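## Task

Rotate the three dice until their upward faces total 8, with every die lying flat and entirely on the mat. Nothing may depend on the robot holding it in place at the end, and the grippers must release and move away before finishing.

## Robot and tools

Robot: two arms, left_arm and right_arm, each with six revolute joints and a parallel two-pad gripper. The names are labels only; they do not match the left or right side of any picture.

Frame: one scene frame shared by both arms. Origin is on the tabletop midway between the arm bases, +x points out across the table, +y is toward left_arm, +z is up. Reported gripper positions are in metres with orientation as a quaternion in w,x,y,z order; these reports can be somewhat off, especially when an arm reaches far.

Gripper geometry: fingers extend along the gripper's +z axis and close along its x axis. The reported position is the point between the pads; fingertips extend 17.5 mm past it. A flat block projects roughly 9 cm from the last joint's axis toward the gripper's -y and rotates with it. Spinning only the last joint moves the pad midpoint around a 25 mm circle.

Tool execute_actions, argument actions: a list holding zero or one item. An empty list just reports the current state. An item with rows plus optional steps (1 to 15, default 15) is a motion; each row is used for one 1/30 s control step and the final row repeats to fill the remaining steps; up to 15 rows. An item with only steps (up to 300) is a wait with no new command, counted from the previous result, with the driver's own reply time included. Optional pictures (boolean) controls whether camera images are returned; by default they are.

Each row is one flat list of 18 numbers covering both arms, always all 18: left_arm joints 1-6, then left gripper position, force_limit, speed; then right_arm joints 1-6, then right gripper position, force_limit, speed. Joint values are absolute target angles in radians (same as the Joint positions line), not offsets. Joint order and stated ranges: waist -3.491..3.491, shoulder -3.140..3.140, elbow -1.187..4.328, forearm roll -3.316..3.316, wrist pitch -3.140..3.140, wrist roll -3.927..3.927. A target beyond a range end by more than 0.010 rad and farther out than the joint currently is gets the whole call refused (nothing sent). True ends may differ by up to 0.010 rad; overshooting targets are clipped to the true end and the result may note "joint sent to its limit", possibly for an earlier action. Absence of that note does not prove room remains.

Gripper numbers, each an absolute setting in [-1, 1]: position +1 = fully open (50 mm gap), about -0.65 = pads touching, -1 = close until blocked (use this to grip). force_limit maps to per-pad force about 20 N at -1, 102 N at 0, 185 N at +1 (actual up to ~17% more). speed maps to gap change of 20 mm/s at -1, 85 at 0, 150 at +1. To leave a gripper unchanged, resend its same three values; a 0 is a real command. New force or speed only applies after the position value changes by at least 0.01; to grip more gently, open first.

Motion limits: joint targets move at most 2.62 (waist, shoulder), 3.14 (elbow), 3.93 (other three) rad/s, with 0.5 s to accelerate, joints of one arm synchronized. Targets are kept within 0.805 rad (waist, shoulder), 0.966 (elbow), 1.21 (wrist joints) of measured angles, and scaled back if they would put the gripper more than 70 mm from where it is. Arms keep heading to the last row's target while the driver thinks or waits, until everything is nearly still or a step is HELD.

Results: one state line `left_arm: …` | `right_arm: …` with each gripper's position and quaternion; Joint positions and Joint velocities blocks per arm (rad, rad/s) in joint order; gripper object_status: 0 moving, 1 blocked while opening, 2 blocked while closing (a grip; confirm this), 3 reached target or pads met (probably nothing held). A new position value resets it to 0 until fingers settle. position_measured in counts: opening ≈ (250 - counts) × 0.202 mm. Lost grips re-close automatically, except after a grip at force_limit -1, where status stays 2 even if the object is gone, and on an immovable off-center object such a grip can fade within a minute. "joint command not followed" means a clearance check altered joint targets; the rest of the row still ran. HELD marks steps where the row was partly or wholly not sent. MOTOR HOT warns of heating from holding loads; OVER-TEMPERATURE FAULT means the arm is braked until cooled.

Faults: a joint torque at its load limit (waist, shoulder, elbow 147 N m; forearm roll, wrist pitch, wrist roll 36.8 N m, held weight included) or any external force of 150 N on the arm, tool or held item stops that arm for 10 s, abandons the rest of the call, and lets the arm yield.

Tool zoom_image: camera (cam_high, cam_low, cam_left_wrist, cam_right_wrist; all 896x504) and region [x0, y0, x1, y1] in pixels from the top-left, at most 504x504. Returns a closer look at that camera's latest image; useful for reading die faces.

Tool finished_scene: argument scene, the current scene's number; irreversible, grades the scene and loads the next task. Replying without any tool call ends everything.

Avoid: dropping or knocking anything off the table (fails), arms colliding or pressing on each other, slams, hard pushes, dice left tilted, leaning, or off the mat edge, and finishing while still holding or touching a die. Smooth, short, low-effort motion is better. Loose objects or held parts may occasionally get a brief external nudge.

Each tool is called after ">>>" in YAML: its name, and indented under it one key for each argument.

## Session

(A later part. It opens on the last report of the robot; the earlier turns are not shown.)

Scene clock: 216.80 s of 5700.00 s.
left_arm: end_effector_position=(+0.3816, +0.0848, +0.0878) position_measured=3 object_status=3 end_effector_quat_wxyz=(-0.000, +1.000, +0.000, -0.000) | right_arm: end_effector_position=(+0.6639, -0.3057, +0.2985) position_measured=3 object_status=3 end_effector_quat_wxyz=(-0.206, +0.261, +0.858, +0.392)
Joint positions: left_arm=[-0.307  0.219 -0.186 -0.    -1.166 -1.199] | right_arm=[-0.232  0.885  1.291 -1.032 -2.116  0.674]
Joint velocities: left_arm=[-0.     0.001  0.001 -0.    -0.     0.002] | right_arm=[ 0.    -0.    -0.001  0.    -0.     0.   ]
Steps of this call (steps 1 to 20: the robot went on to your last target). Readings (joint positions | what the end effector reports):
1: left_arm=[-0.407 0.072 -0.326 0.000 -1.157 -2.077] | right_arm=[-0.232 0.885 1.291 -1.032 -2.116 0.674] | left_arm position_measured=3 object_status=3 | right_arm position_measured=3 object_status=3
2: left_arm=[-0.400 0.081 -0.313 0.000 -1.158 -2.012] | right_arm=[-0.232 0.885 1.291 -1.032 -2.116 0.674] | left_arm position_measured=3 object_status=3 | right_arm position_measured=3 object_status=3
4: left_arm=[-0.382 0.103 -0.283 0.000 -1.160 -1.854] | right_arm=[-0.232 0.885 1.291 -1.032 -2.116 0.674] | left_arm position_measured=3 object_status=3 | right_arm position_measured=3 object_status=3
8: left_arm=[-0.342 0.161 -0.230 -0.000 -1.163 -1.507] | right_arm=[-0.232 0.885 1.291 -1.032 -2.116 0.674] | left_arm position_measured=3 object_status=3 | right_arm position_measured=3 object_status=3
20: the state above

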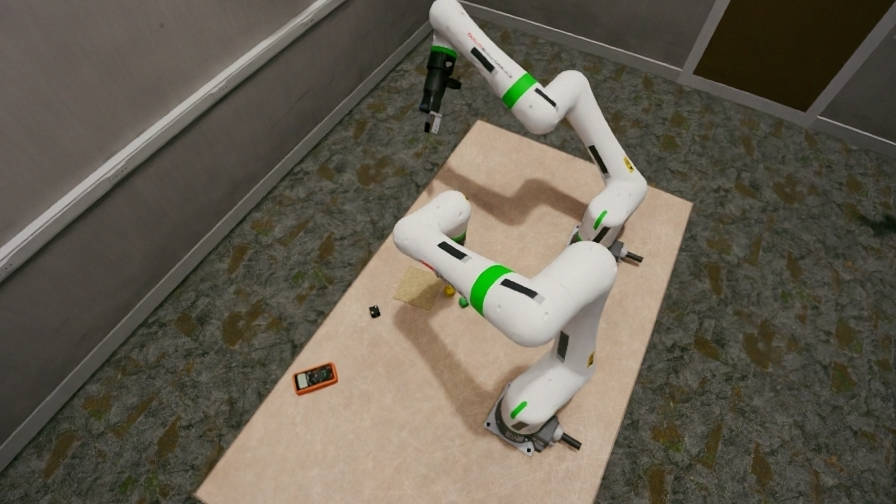

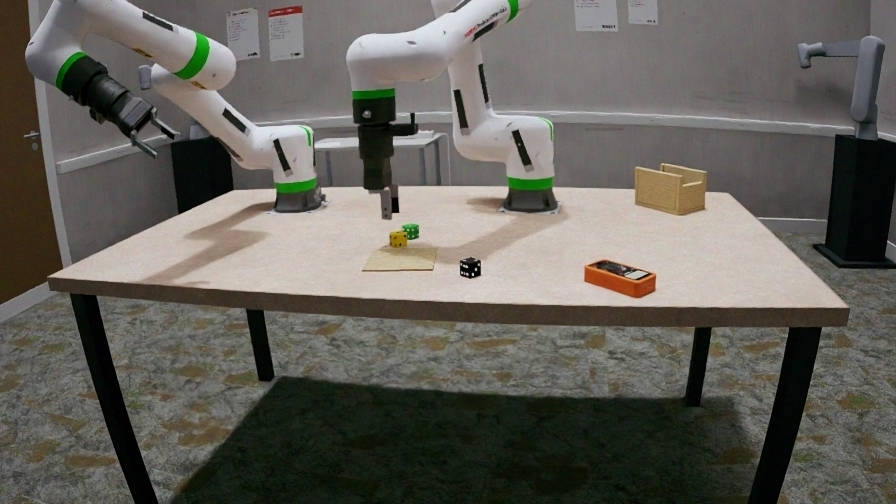

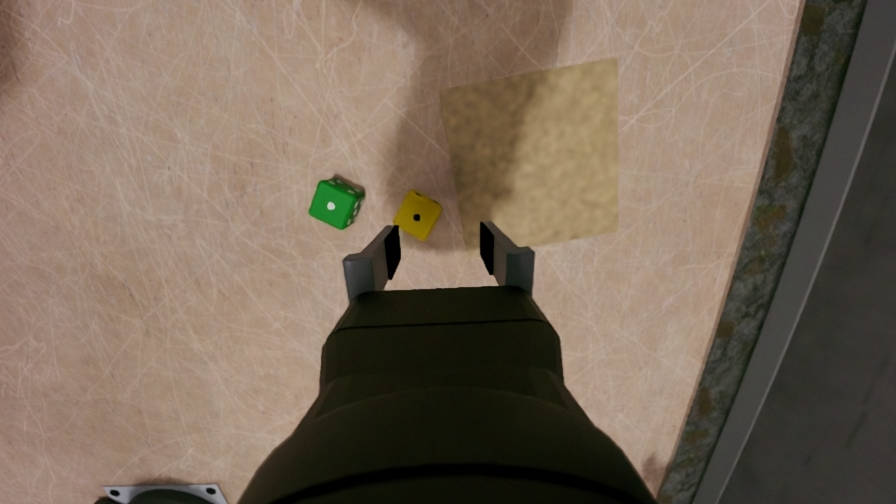

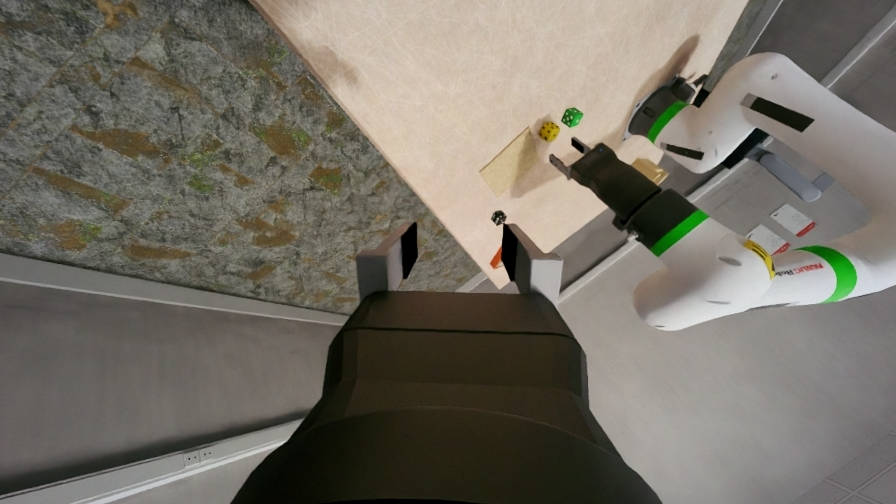

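>>> execute_actions:
  actions:
    - {"rows":[[-0.291,0.169,-0.31,0,-1.092,-1.651,1,0,0,-0.232,0.885,1.291,-1.032,-2.116,0.674,1,0,0]]}

Scene clock: 239.73 s of 5700.00 s.
left_arm: end_effector_position=(+0.3654, +0.1007, +0.0631) position_measured=3 object_status=3 end_effector_quat_wxyz=(+0.000, +0.977, -0.215, -0.000) | right_arm: end_effector_position=(+0.6639, -0.3057, +0.2985) position_measured=3 object_status=3 end_effector_quat_wxyz=(-0.206, +0.261, +0.858, +0.392)
Joint positions: left_arm=[-0.291  0.169 -0.31   0.    -1.092 -1.649] | right_arm=[-0.232  0.885  1.291 -1.032 -2.116  0.674]
Joint velocities: left_arm=[ 0.003 -0.012 -0.028  0.001  0.016 -0.102] | right_arm=[-0.    -0.001  0.001 -0.001  0.001 -0.001]
Steps of this call (steps 1 to 15: the robot went on to your last target; steps 16 to 90: nothing new was sent; then 19.43 s passed at rest; steps 91 to 105: all 15 steps of this action). Readings (joint positions | what the end effector reports):
91: left_arm=[-0.307 0.219 -0.186 0.000 -1.166 -1.199] | right_arm=[-0.232 0.885 1.291 -1.032 -2.116 0.674] | left_arm position_measured=3 object_status=3 | right_arm position_measured=3 object_status=3
92: left_arm=[-0.307 0.219 -0.187 0.000 -1.165 -1.204] | right_arm=[-0.232 0.885 1.291 -1.032 -2.116 0.674] | left_arm position_measured=3 object_status=3 | right_arm position_measured=3 object_status=3
94: left_arm=[-0.306 0.215 -0.197 0.000 -1.159 -1.240] | right_arm=[-0.232 0.885 1.291 -1.032 -2.116 0.674] | left_arm position_measured=3 object_status=3 | right_arm position_measured=3 object_status=3
98: left_arm=[-0.299 0.195 -0.245 0.000 -1.131 -1.415] | right_arm=[-0.232 0.885 1.291 -1.032 -2.116 0.674] | left_arm position_measured=3 object_status=3 | right_arm position_measured=3 object_status=3
105: the state above

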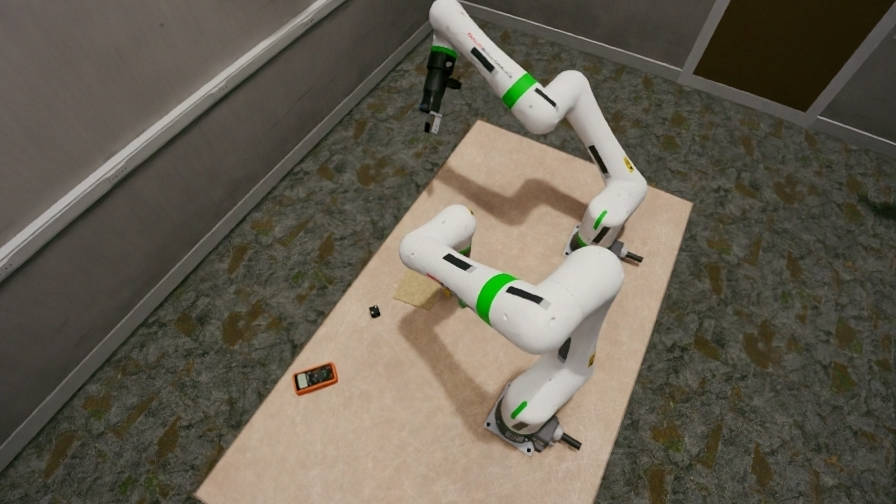

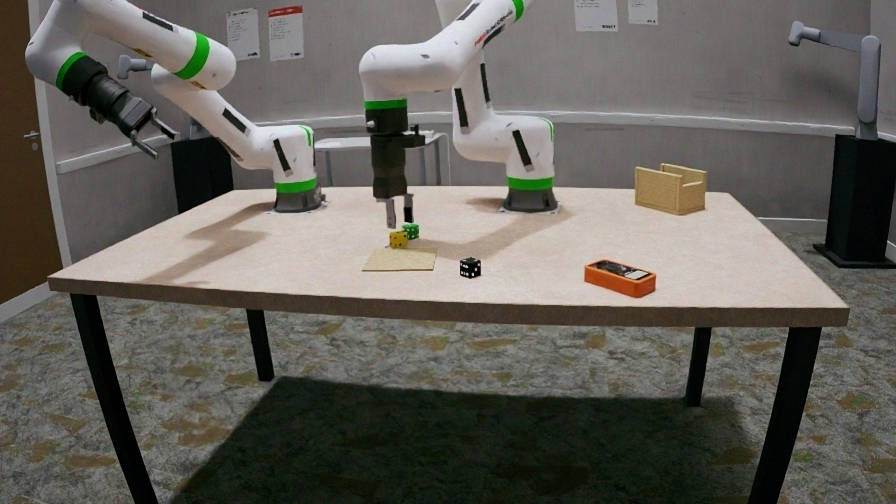

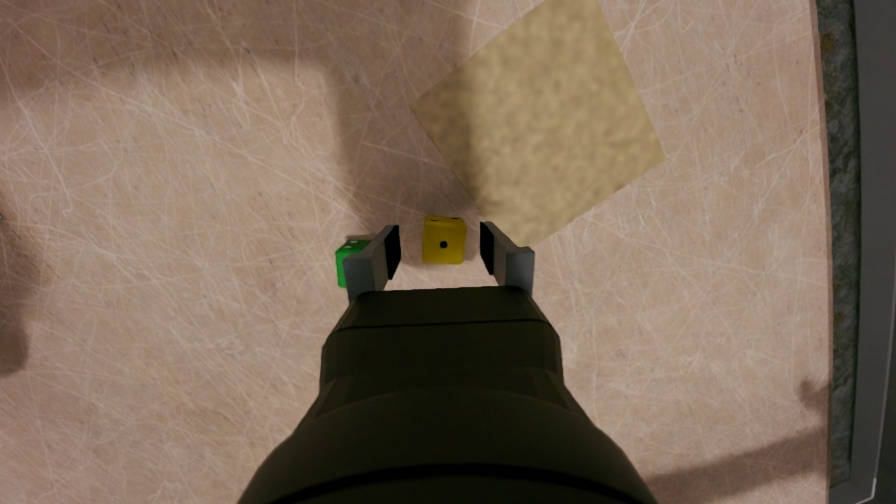

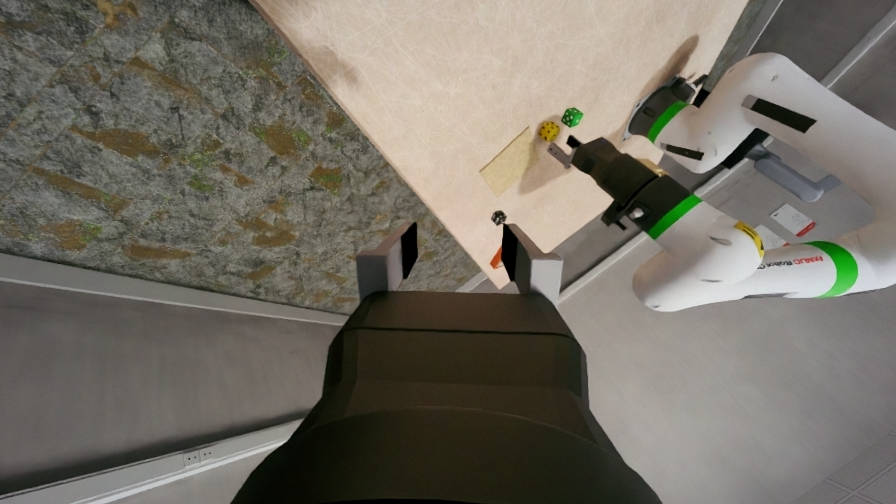

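>>> execute_actions:
  actions:
    - {"rows":[[-0.291,0.2257,-0.3573,0,-0.9878,-1.651,1,0,0,-0.232,0.885,1.291,-1.032,-2.116,0.674,1,0,0]],"steps":12}
  pictures: false

>>> execute_actions:
  actions:
    - {"rows":[[-0.291,0.2257,-0.3573,0,-0.9878,-1.651,-1,-0.5,0,-0.232,0.885,1.291,-1.032,-2.116,0.674,1,0,0]]}

Scene clock: 250.77 s of 5700.00 s.
left_arm: end_effector_position=(+0.3655, +0.1007, +0.0198) position_measured=3 object_status=3 end_effector_quat_wxyz=(-0.000, +0.976, -0.216, -0.000) | right_arm: end_effector_position=(+0.6639, -0.3057, +0.2985) position_measured=3 object_status=3 end_effector_quat_wxyz=(-0.206, +0.261, +0.858, +0.392)
Joint positions: left_arm=[-0.291  0.226 -0.357 -0.    -0.988 -1.651] | right_arm=[-0.232  0.885  1.291 -1.032 -2.116  0.674]
Joint velocities: left_arm=[-0.     0.     0.    -0.     0.001 -0.   ] | right_arm=[-0.     0.001  0.001 -0.     0.     0.001]
Steps of this call (steps 1 to 15: the robot went on to your last target; steps 16 to 90: nothing new was sent; then 7.63 s passed at rest; steps 91 to 102: all 12 steps of this action). Readings (joint positions | what the end effector reports):
91: left_arm=[-0.291 0.169 -0.310 -0.000 -1.092 -1.651] | right_arm=[-0.232 0.885 1.291 -1.032 -2.116 0.674] | left_arm position_measured=3 object_status=3 | right_arm position_measured=3 object_status=3
92: left_arm=[-0.291 0.171 -0.312 -0.000 -1.086 -1.651] | right_arm=[-0.232 0.885 1.291 -1.032 -2.116 0.674] | left_arm position_measured=3 object_status=3 | right_arm position_measured=3 object_status=3
94: left_arm=[-0.291 0.191 -0.328 -0.000 -1.051 -1.651] | right_arm=[-0.232 0.885 1.291 -1.032 -2.116 0.674] | left_arm position_measured=3 object_status=3 | right_arm position_measured=3 object_status=3
98: left_arm=[-0.291 0.226 -0.357 -0.000 -0.989 -1.651] | right_arm=[-0.232 0.885 1.291 -1.032 -2.116 0.674] | left_arm position_measured=3 object_status=3 | right_arm position_measured=3 object_status=3
102: the state above

Scene clock: 251.27 s of 5700.00 s.
left_arm: end_effector_position=(+0.3655, +0.1007, +0.0199) position_measured=106 object_status=2 end_effector_quat_wxyz=(-0.000, +0.976, -0.216, -0.000) | right_arm: end_effector_position=(+0.6639, -0.3057, +0.2985) position_measured=3 object_status=3 end_effector_quat_wxyz=(-0.206, +0.261, +0.858, +0.392)
Joint positions: left_arm=[-0.291  0.226 -0.357 -0.    -0.988 -1.651] | right_arm=[-0.232  0.885  1.291 -1.032 -2.116  0.674]
Joint velocities: left_arm=[ 0.    -0.     0.001  0.    -0.001  0.   ] | right_arm=[-0.002 -0.    -0.    -0.002 -0.    -0.002]
Steps of this call (steps 1 to 15: all 15 steps of this action). Readings (joint positions | what the end effector reports):
1: left_arm=[-0.291 0.226 -0.357 -0.000 -0.988 -1.651] | right_arm=[-0.232 0.885 1.291 -1.032 -2.116 0.674] | left_arm position_measured=10 object_status=0 | right_arm position_measured=3 object_status=3
2: left_arm=[-0.291 0.226 -0.357 -0.000 -0.988 -1.651] | right_arm=[-0.232 0.885 1.291 -1.032 -2.116 0.674] | left_arm position_measured=24 object_status=0 | right_arm position_measured=3 object_status=3
4: left_arm=[-0.291 0.226 -0.357 -0.000 -0.988 -1.651] | right_arm=[-0.232 0.885 1.291 -1.032 -2.116 0.674] | left_arm position_measured=52 object_status=0 | right_arm position_measured=3 object_status=3
8: left_arm=[-0.291 0.226 -0.357 -0.000 -0.988 -1.651] | right_arm=[-0.232 0.885 1.291 -1.032 -2.116 0.674] | left_arm position_measured=106 object_status=0 | right_arm position_measured=3 object_status=3
15: the state above

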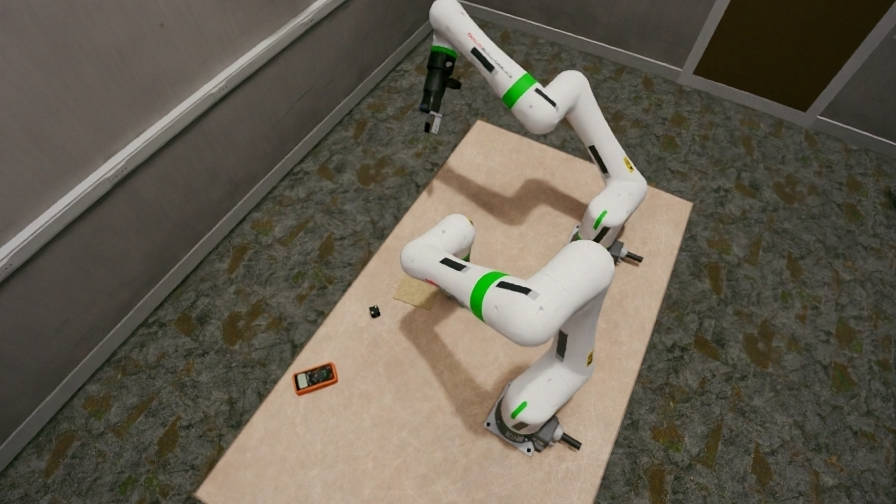

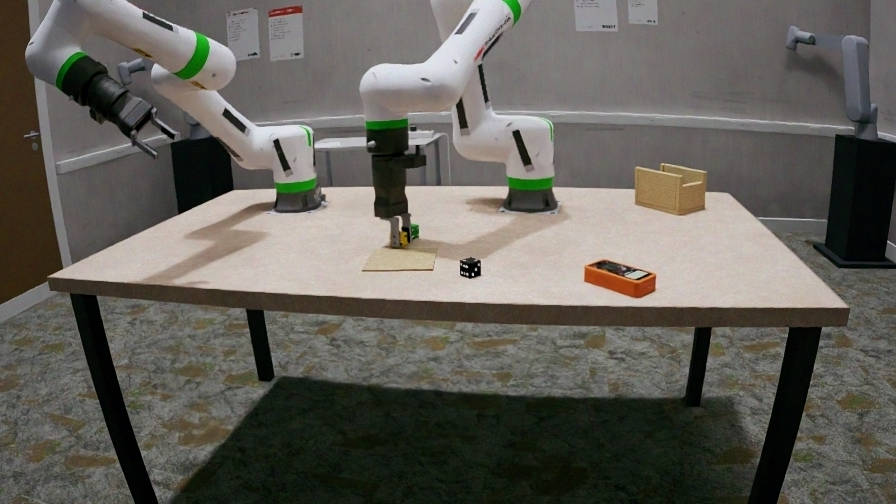

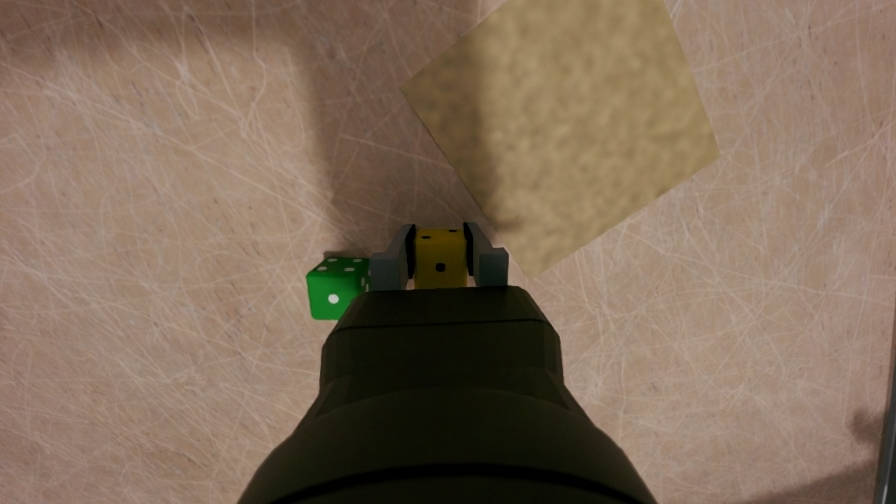

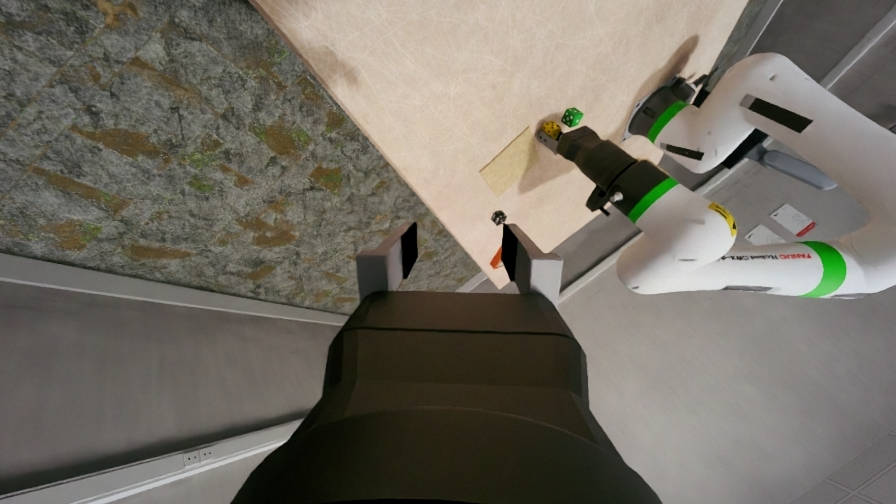

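>>> execute_actions:
  actions:
    - {"rows":[[-0.291,0.16,-0.30,0,-1.111,-1.651,-1,-0.5,0,-0.232,0.885,1.291,-1.032,-2.116,0.674,1,0,0],[-0.291,0.16,-0.30,0,-1.111,-1.651,-1,-0.5,0,-0.232,0.885,1.291,-1.032,-2.116,0.674,1,0,0],[-0.291,0.16,-0.30,0,-1.111,-1.651,-1,-0.5,0,-0.232,0.885,1.291,-1.032,-2.116,0.674,1,0,0],[-0.291,0.16,-0.30,0,-1.111,-1.651,-1,-0.5,0,-0.232,0.885,1.291,-1.032,-2.116,0.674,1,0,0],[-0.291,0.16,-0.30,0,-1.111,-1.651,-1,-0.5,0,-0.232,0.885,1.291,-1.032,-2.116,0.674,1,0,0],[-0.291,0.16,-0.30,0,-1.111,-1.651,-1,-0.5,0,-0.232,0.885,1.291,-1.032,-2.116,0.674,1,0,0],[-0.291,0.16,-0.30,0,-1.111,-1.651,-1,-0.5,0,-0.232,0.885,1.291,-1.032,-2.116,0.674,1,0,0],[-0.1,0.332,-0.066,0,-1.173,-3.1416,-1,-0.5,0,-0.232,0.885,1.291,-1.032,-2.116,0.674,1,0,0]]}
  pictures: false

>>> execute_actions:
  actions:
    - {"steps":22}
  pictures: false

>>> execute_actions:
  actions:
    - {"rows":[[-0.1,0.3916,-0.1267,0,-1.0525,-3.1416,-1,-0.5,0,-0.232,0.885,1.291,-1.032,-2.116,0.674,1,0,0]],"steps":13}

Scene clock: 277.33 s of 5700.00 s.
left_arm: end_effector_position=(+0.3956, +0.1056, +0.0787) position_measured=106 object_status=2 end_effector_quat_wxyz=(+0.000, +0.953, -0.304, +0.002) | right_arm: end_effector_position=(+0.6639, -0.3057, +0.2985) position_measured=3 object_status=3 end_effector_quat_wxyz=(-0.206, +0.261, +0.858, +0.392)
Joint positions: left_arm=[-0.257  0.189 -0.245  0.    -1.132 -1.868] | right_arm=[-0.232  0.885  1.291 -1.032 -2.116  0.674]
Joint velocities: left_arm=[ 0.281  0.248  0.39   0.001 -0.09  -1.793] | right_arm=[ 0.001 -0.    -0.001  0.001  0.001 -0.001]
Steps of this call (steps 1 to 15: the robot went on to your last target; steps 16 to 90: nothing new was sent; then 22.57 s passed at rest; steps 91 to 105: all 15 steps of this action). Readings (joint positions | what the end effector reports):
91: left_arm=[-0.291 0.226 -0.357 0.000 -0.988 -1.651] | right_arm=[-0.232 0.885 1.291 -1.032 -2.116 0.674] | left_arm position_measured=106 object_status=2 | right_arm position_measured=3 object_status=3
92: left_arm=[-0.291 0.223 -0.355 0.000 -0.993 -1.651] | right_arm=[-0.232 0.885 1.291 -1.032 -2.116 0.674] | left_arm position_measured=106 object_status=2 | right_arm position_measured=3 object_status=3
94: left_arm=[-0.291 0.204 -0.338 0.000 -1.029 -1.651] | right_arm=[-0.232 0.885 1.291 -1.032 -2.116 0.674] | left_arm position_measured=106 object_status=2 | right_arm position_measured=3 object_status=3
98: left_arm=[-0.291 0.161 -0.300 0.000 -1.109 -1.651] | right_arm=[-0.232 0.885 1.291 -1.032 -2.116 0.674] | left_arm position_measured=106 object_status=2 | right_arm position_measured=3 object_status=3
105: the state above

Scene clock: 278.07 s of 5700.00 s.
left_arm: end_effector_position=(+0.5038, +0.1376, +0.0780) position_measured=106 object_status=2 end_effector_quat_wxyz=(-0.000, -0.647, +0.763, +0.000) | right_arm: end_effector_position=(+0.6639, -0.3057, +0.2985) position_measured=3 object_status=3 end_effector_quat_wxyz=(-0.206, +0.261, +0.858, +0.392)
Joint positions: left_arm=[-0.1    0.332 -0.066 -0.    -1.173 -3.141] | right_arm=[-0.232  0.885  1.291 -1.032 -2.116  0.674]
Joint velocities: left_arm=[-0.     0.     0.001  0.    -0.    -0.002] | right_arm=[ 0.     0.001  0.     0.001 -0.     0.001]
Steps of this call (steps 1 to 22: the robot went on to your last target). Readings (joint positions | what the end effector reports):
1: left_arm=[-0.247 0.198 -0.231 0.000 -1.136 -1.933] | right_arm=[-0.232 0.885 1.291 -1.032 -2.116 0.674] | left_arm position_measured=106 object_status=2 | right_arm position_measured=3 object_status=3
2: left_arm=[-0.236 0.208 -0.218 0.000 -1.138 -2.008] | right_arm=[-0.232 0.885 1.291 -1.032 -2.116 0.674] | left_arm position_measured=106 object_status=2 | right_arm position_measured=3 object_status=3
4: left_arm=[-0.213 0.230 -0.192 0.000 -1.144 -2.183] | right_arm=[-0.232 0.885 1.291 -1.032 -2.116 0.674] | left_arm position_measured=106 object_status=2 | right_arm position_measured=3 object_status=3
8: left_arm=[-0.166 0.272 -0.140 0.000 -1.156 -2.581] | right_arm=[-0.232 0.885 1.291 -1.032 -2.116 0.674] | left_arm position_measured=106 object_status=2 | right_arm position_measured=3 object_status=3
22: the state above

Scene clock: 278.50 s of 5700.00 s.
left_arm: end_effector_position=(+0.5040, +0.1377, +0.0231) position_measured=106 object_status=2 end_effector_quat_wxyz=(+0.000, -0.647, +0.763, -0.000) | right_arm: end_effector_position=(+0.6639, -0.3057, +0.2985) position_measured=3 object_status=3 end_effector_quat_wxyz=(-0.206, +0.261, +0.858, +0.392)
Joint positions: left_arm=[-0.1    0.391 -0.126 -0.    -1.053 -3.142] | right_arm=[-0.232  0.885  1.291 -1.032 -2.116  0.674]
Joint velocities: left_arm=[-0.     0.    -0.     0.002  0.001  0.001] | right_arm=[ 0.001 -0.001  0.     0.    -0.001  0.   ]
Steps of this call (steps 1 to 13: all 13 steps of this action). Readings (joint positions | what the end effector reports):
1: left_arm=[-0.100 0.332 -0.066 -0.000 -1.173 -3.142] | right_arm=[-0.232 0.885 1.291 -1.032 -2.116 0.674] | left_arm position_measured=106 object_status=2 | right_arm position_measured=3 object_status=3
2: left_arm=[-0.100 0.334 -0.068 -0.000 -1.168 -3.142] | right_arm=[-0.232 0.885 1.291 -1.032 -2.116 0.674] | left_arm position_measured=106 object_status=2 | right_arm position_measured=3 object_status=3
4: left_arm=[-0.100 0.352 -0.086 -0.000 -1.132 -3.142] | right_arm=[-0.232 0.885 1.291 -1.032 -2.116 0.674] | left_arm position_measured=106 object_status=2 | right_arm position_measured=3 object_status=3
8: left_arm=[-0.100 0.391 -0.126 -0.000 -1.055 -3.142] | right_arm=[-0.232 0.885 1.291 -1.032 -2.116 0.674] | left_arm position_measured=106 object_status=2 | right_arm position_measured=3 object_status=3
13: the state above

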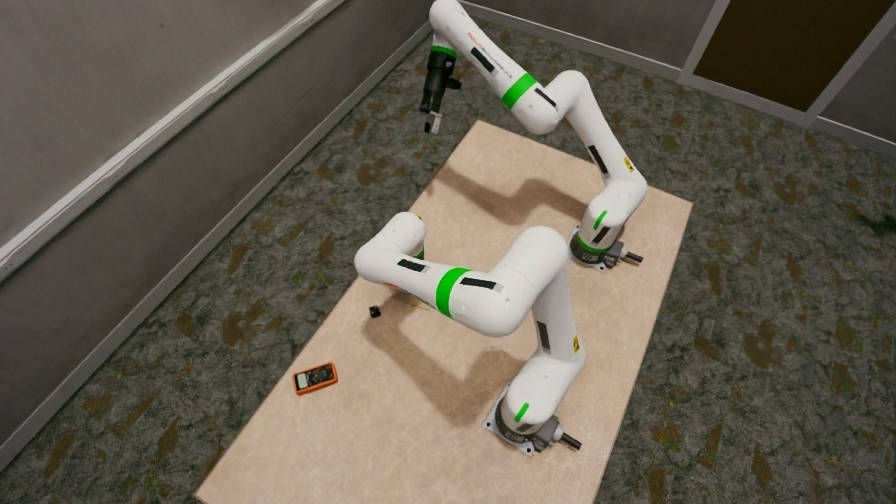

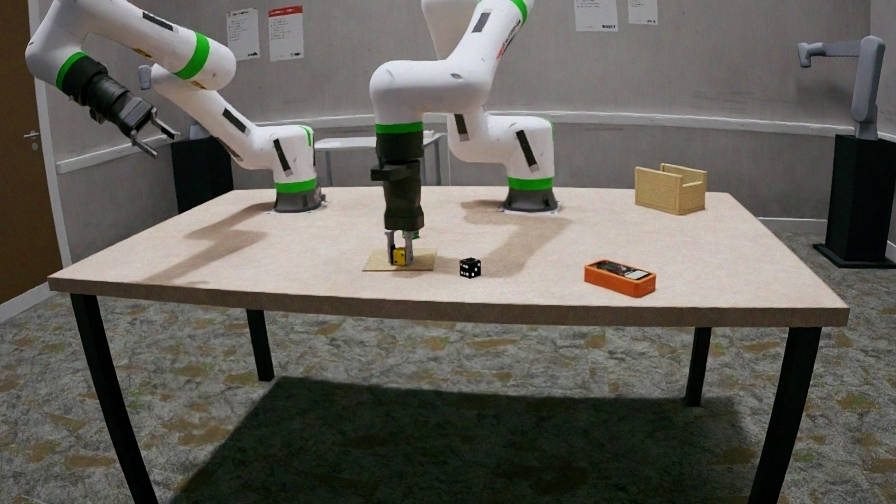

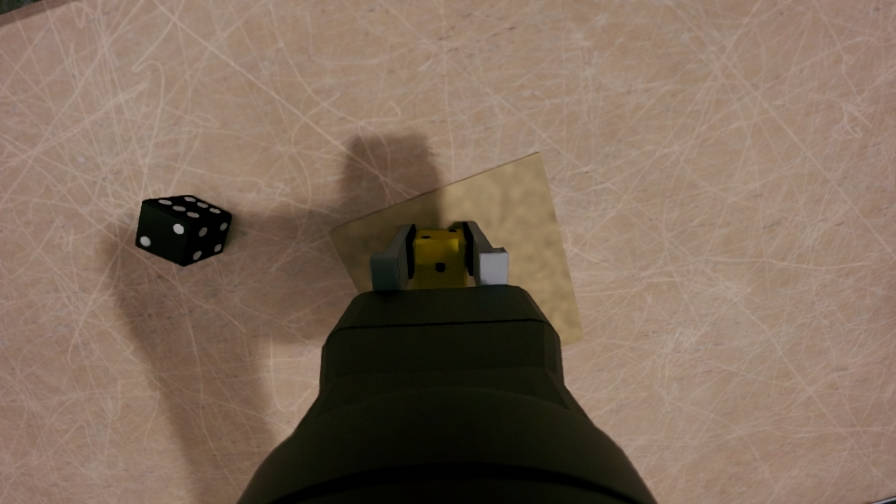

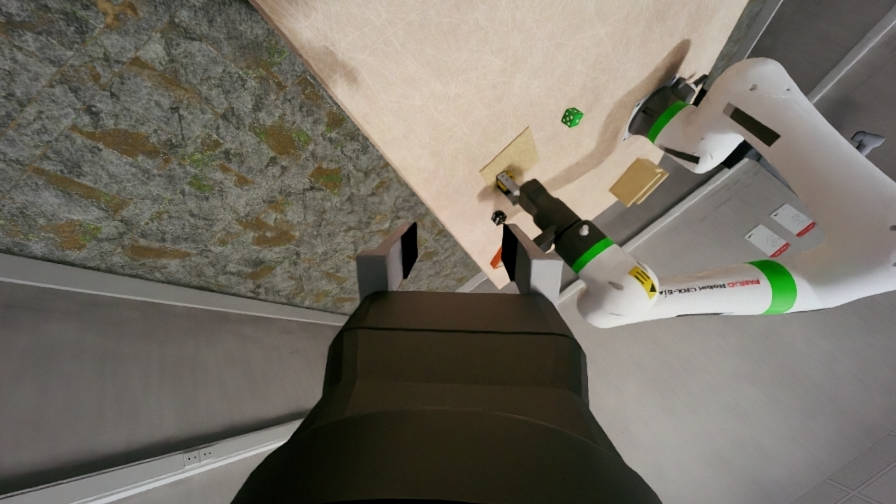

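>>> execute_actions:
  actions:
    - {"rows":[[-0.1,0.3916,-0.1267,0,-1.0525,-3.1416,1,-0.5,0,-0.232,0.885,1.291,-1.032,-2.116,0.674,1,0,0],[-0.1,0.3916,-0.1267,0,-1.0525,-3.1416,1,-0.5,0,-0.232,0.885,1.291,-1.032,-2.116,0.674,1,0,0],[-0.1,0.3916,-0.1267,0,-1.0525,-3.1416,1,-0.5,0,-0.232,0.885,1.291,-1.032,-2.116,0.674,1,0,0],[-0.1,0.3916,-0.1267,0,-1.0525,-3.1416,1,-0.5,0,-0.232,0.885,1.291,-1.032,-2.116,0.674,1,0,0],[-0.1,0.3916,-0.1267,0,-1.0525,-3.1416,1,-0.5,0,-0.232,0.885,1.291,-1.032,-2.116,0.674,1,0,0],[-0.1,0.3916,-0.1267,0,-1.0525,-3.1416,1,-0.5,0,-0.232,0.885,1.291,-1.032,-2.116,0.674,1,0,0],[-0.1,0.31,-0.045,0,-1.216,-3.1416,1,-0.5,0,-0.232,0.885,1.291,-1.032,-2.116,0.674,1,0,0]]}
  pictures: false

>>> execute_actions:
  actions:
    - {"rows":[[-0.1,-0.0997,-0.9076,0,0.0225,-3.1416,1,-0.5,0,-0.232,0.885,1.291,-1.032,-2.116,0.674,1,0,0]]}
  pictures: false

>>> execute_actions:
  actions:
    - {"steps":20}

Scene clock: 302.90 s of 5700.00 s.
left_arm: end_effector_position=(+0.5024, +0.1378, +0.0969) position_measured=3 object_status=3 end_effector_quat_wxyz=(+0.000, -0.647, +0.763, -0.000) | right_arm: end_effector_position=(+0.6639, -0.3057, +0.2985) position_measured=3 object_status=3 end_effector_quat_wxyz=(-0.206, +0.261, +0.858, +0.392)
Joint positions: left_arm=[-0.1    0.311 -0.046  0.    -1.213 -3.142] | right_arm=[-0.232  0.885  1.291 -1.032 -2.116  0.674]
Joint velocities: left_arm=[-0.    -0.085  0.086 -0.001 -0.173 -0.001] | right_arm=[ 0.    -0.     0.     0.     0.001 -0.001]
Steps of this call (steps 1 to 15: the robot went on to your last target; steps 16 to 90: nothing new was sent; then 20.90 s passed at rest; steps 91 to 105: all 15 steps of this action). Readings (joint positions | what the end effector reports):
91: left_arm=[-0.100 0.392 -0.127 0.000 -1.052 -3.142] | right_arm=[-0.232 0.885 1.291 -1.032 -2.116 0.674] | left_arm position_measured=99 object_status=0 | right_arm position_measured=3 object_status=3
92: left_arm=[-0.100 0.392 -0.127 0.000 -1.052 -3.142] | right_arm=[-0.232 0.885 1.291 -1.032 -2.116 0.674] | left_arm position_measured=85 object_status=0 | right_arm position_measured=3 object_status=3
94: left_arm=[-0.100 0.392 -0.127 0.000 -1.052 -3.142] | right_arm=[-0.232 0.885 1.291 -1.032 -2.116 0.674] | left_arm position_measured=57 object_status=0 | right_arm position_measured=3 object_status=3
98: left_arm=[-0.100 0.389 -0.125 0.000 -1.058 -3.142] | right_arm=[-0.232 0.885 1.291 -1.032 -2.116 0.674] | left_arm position_measured=6 object_status=0 | right_arm position_measured=3 object_status=3
105: the state above

Scene clock: 303.40 s of 5700.00 s.
left_arm: end_effector_position=(+0.4885, +0.1402, +0.0592) position_measured=3 object_status=3 end_effector_quat_wxyz=(+0.165, -0.625, +0.737, -0.195) | right_arm: end_effector_position=(+0.6639, -0.3057, +0.2985) position_measured=3 object_status=3 end_effector_quat_wxyz=(-0.206, +0.261, +0.858, +0.392)
Joint positions: left_arm=[-0.1    0.037 -0.619  0.    -0.398 -3.142] | right_arm=[-0.232  0.885  1.291 -1.032 -2.116  0.674]
Joint velocities: left_arm=[ 0.    -0.825 -1.736 -0.     2.515 -0.001] | right_arm=[ 0.     0.001 -0.    -0.001 -0.001 -0.001]
Steps of this call (steps 1 to 15: all 15 steps of this action). Readings (joint positions | what the end effector reports):
1: left_arm=[-0.100 0.310 -0.045 0.000 -1.215 -3.142] | right_arm=[-0.232 0.885 1.291 -1.032 -2.116 0.674] | left_arm position_measured=3 object_status=3 | right_arm position_measured=3 object_status=3
2: left_arm=[-0.100 0.308 -0.048 0.000 -1.211 -3.142] | right_arm=[-0.232 0.885 1.291 -1.032 -2.116 0.674] | left_arm position_measured=3 object_status=3 | right_arm position_measured=3 object_status=3
4: left_arm=[-0.100 0.296 -0.074 0.000 -1.175 -3.142] | right_arm=[-0.232 0.885 1.291 -1.032 -2.116 0.674] | left_arm position_measured=3 object_status=3 | right_arm position_measured=3 object_status=3
8: left_arm=[-0.100 0.237 -0.199 0.000 -1.000 -3.142] | right_arm=[-0.232 0.885 1.291 -1.032 -2.116 0.674] | left_arm position_measured=3 object_status=3 | right_arm position_measured=3 object_status=3
15: the state above

Scene clock: 304.07 s of 5700.00 s.
left_arm: end_effector_position=(+0.4555, +0.1457, +0.0679) position_measured=3 object_status=3 end_effector_quat_wxyz=(+0.248, -0.598, +0.705, -0.292) | right_arm: end_effector_position=(+0.6639, -0.3057, +0.2985) position_measured=3 object_status=3 end_effector_quat_wxyz=(-0.206, +0.261, +0.858, +0.392)
Joint positions: left_arm=[-0.1   -0.1   -0.908  0.     0.022 -3.142] | right_arm=[-0.232  0.885  1.291 -1.032 -2.116  0.674]
Joint velocities: left_arm=[ 0.    -0.     0.    -0.     0.     0.001] | right_arm=[-0.001  0.001  0.    -0.001 -0.001 -0.003]
Steps of this call (steps 1 to 20: the robot went on to your last target). Readings (joint positions | what the end effector reports):
1: left_arm=[-0.100 0.011 -0.675 0.000 -0.317 -3.142] | right_arm=[-0.232 0.885 1.291 -1.032 -2.116 0.674] | left_arm position_measured=3 object_status=3 | right_arm position_measured=3 object_status=3
2: left_arm=[-0.100 -0.013 -0.725 0.000 -0.245 -3.142] | right_arm=[-0.232 0.885 1.291 -1.032 -2.116 0.674] | left_arm position_measured=3 object_status=3 | right_arm position_measured=3 object_status=3
4: left_arm=[-0.100 -0.051 -0.806 0.000 -0.126 -3.142] | right_arm=[-0.232 0.885 1.291 -1.032 -2.116 0.674] | left_arm position_measured=3 object_status=3 | right_arm position_measured=3 object_status=3
8: left_arm=[-0.100 -0.095 -0.897 0.000 0.007 -3.142] | right_arm=[-0.232 0.885 1.291 -1.032 -2.116 0.674] | left_arm position_measured=3 object_status=3 | right_arm position_measured=3 object_status=3
20: the state above

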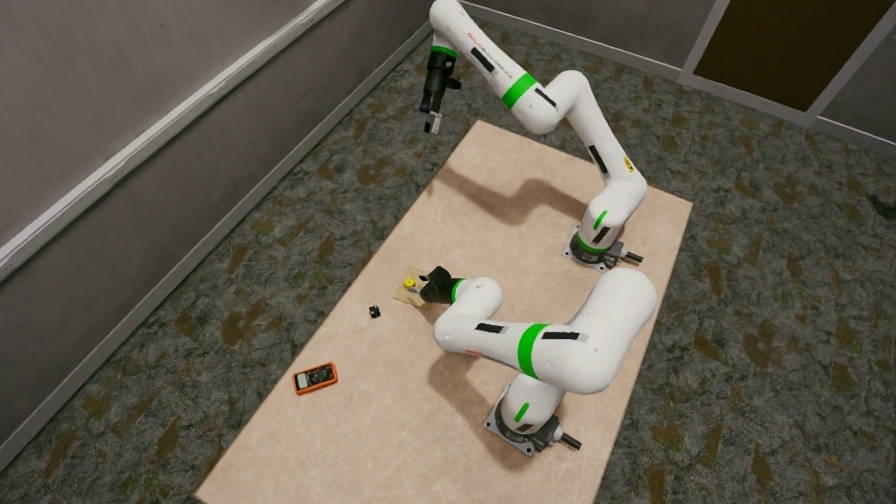

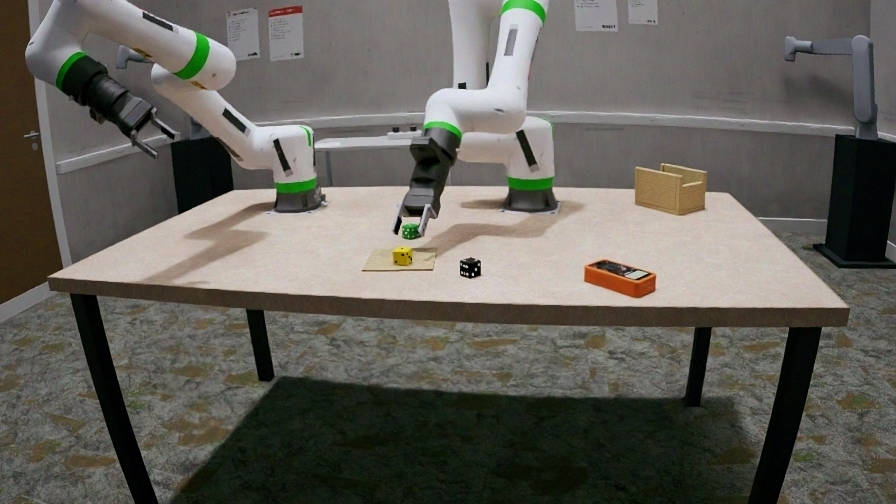

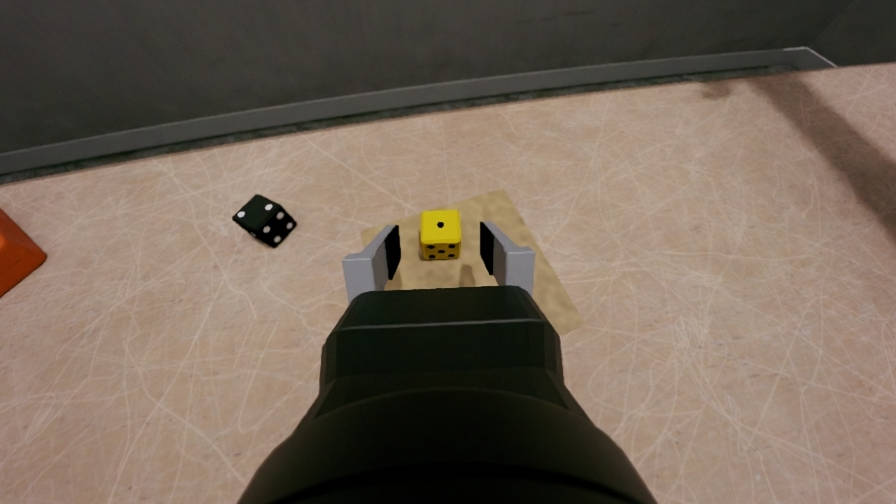

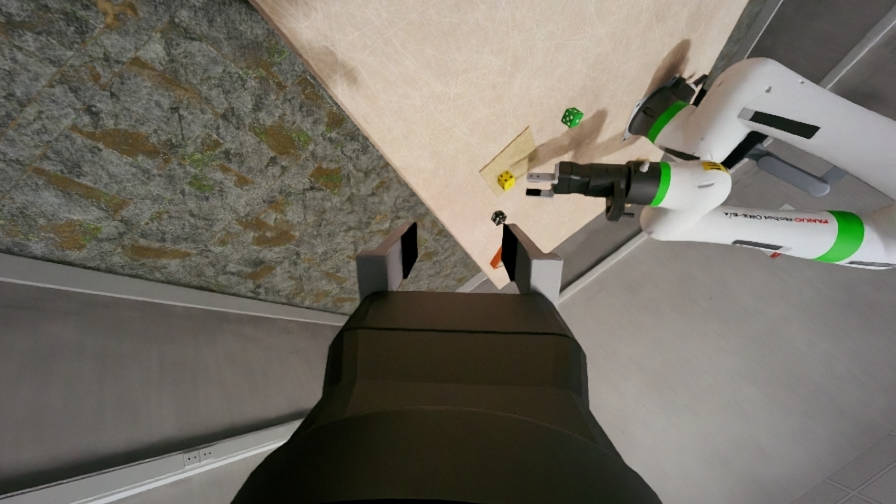

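5 faces the base, as planned. Approach and grip.

>>> execute_actions:
  actions:
    - {"rows":[[-0.1,0.1267,-0.8325,0,0.1738,-3.1416,1,-0.5,0,-0.232,0.885,1.291,-1.032,-2.116,0.674,1,0,0]]}

Scene clock: 313.20 s of 5700.00 s.
left_arm: end_effector_position=(+0.4972, +0.1388, +0.0254) position_measured=3 object_status=3 end_effector_quat_wxyz=(+0.248, -0.598, +0.705, -0.292) | right_arm: end_effector_position=(+0.6639, -0.3057, +0.2985) position_measured=3 object_status=3 end_effector_quat_wxyz=(-0.206, +0.261, +0.858, +0.392)
Joint positions: left_arm=[-0.1    0.126 -0.833 -0.     0.174 -3.142] | right_arm=[-0.232  0.885  1.291 -1.032 -2.116  0.674]
Joint velocities: left_arm=[ 0.     0.     0.001 -0.001  0.002 -0.   ] | right_arm=[-0.001 -0.     0.     0.001 -0.001 -0.001]
Steps of this call (steps 1 to 15: the robot went on to your last target; steps 16 to 90: nothing new was sent; then 5.63 s passed at rest; steps 91 to 105: all 15 steps of this action). Readings (joint positions | what the end effector reports):
91: left_arm=[-0.100 -0.100 -0.908 -0.000 0.023 -3.142] | right_arm=[-0.232 0.885 1.291 -1.032 -2.116 0.674] | left_arm position_measured=3 object_status=3 | right_arm position_measured=3 object_status=3
92: left_arm=[-0.100 -0.096 -0.907 -0.000 0.025 -3.142] | right_arm=[-0.232 0.885 1.291 -1.032 -2.116 0.674] | left_arm position_measured=3 object_status=3 | right_arm position_measured=3 object_status=3
94: left_arm=[-0.100 -0.073 -0.899 -0.000 0.041 -3.142] | right_arm=[-0.232 0.885 1.291 -1.032 -2.116 0.674] | left_arm position_measured=3 object_status=3 | right_arm position_measured=3 object_status=3
98: left_arm=[-0.100 0.040 -0.861 -0.000 0.116 -3.142] | right_arm=[-0.232 0.885 1.291 -1.032 -2.116 0.674] | left_arm position_measured=3 object_status=3 | right_arm position_measured=3 object_status=3
105: the state above

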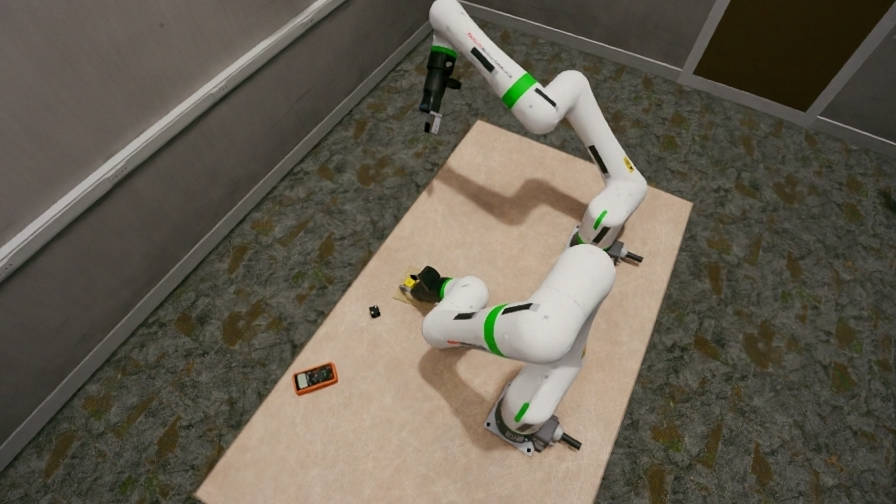

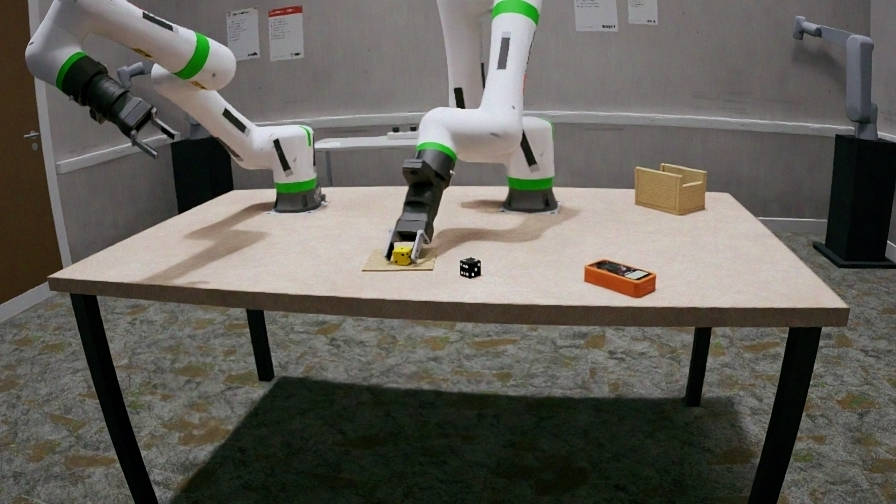

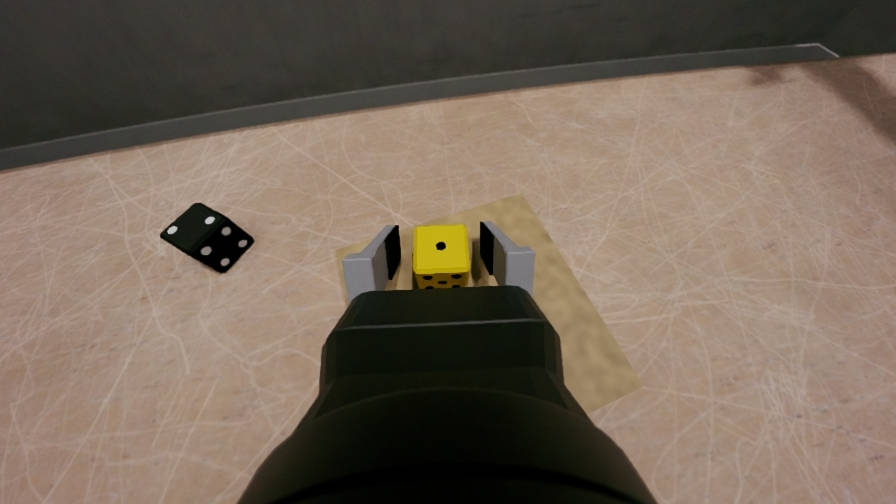

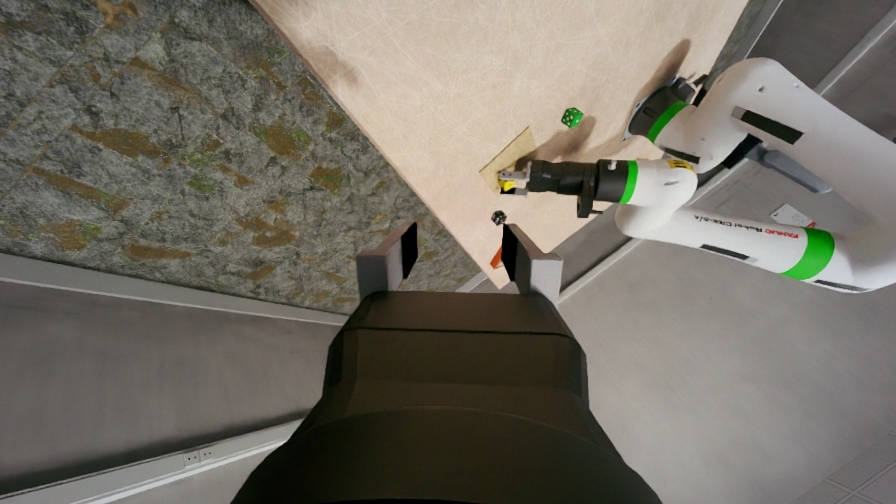

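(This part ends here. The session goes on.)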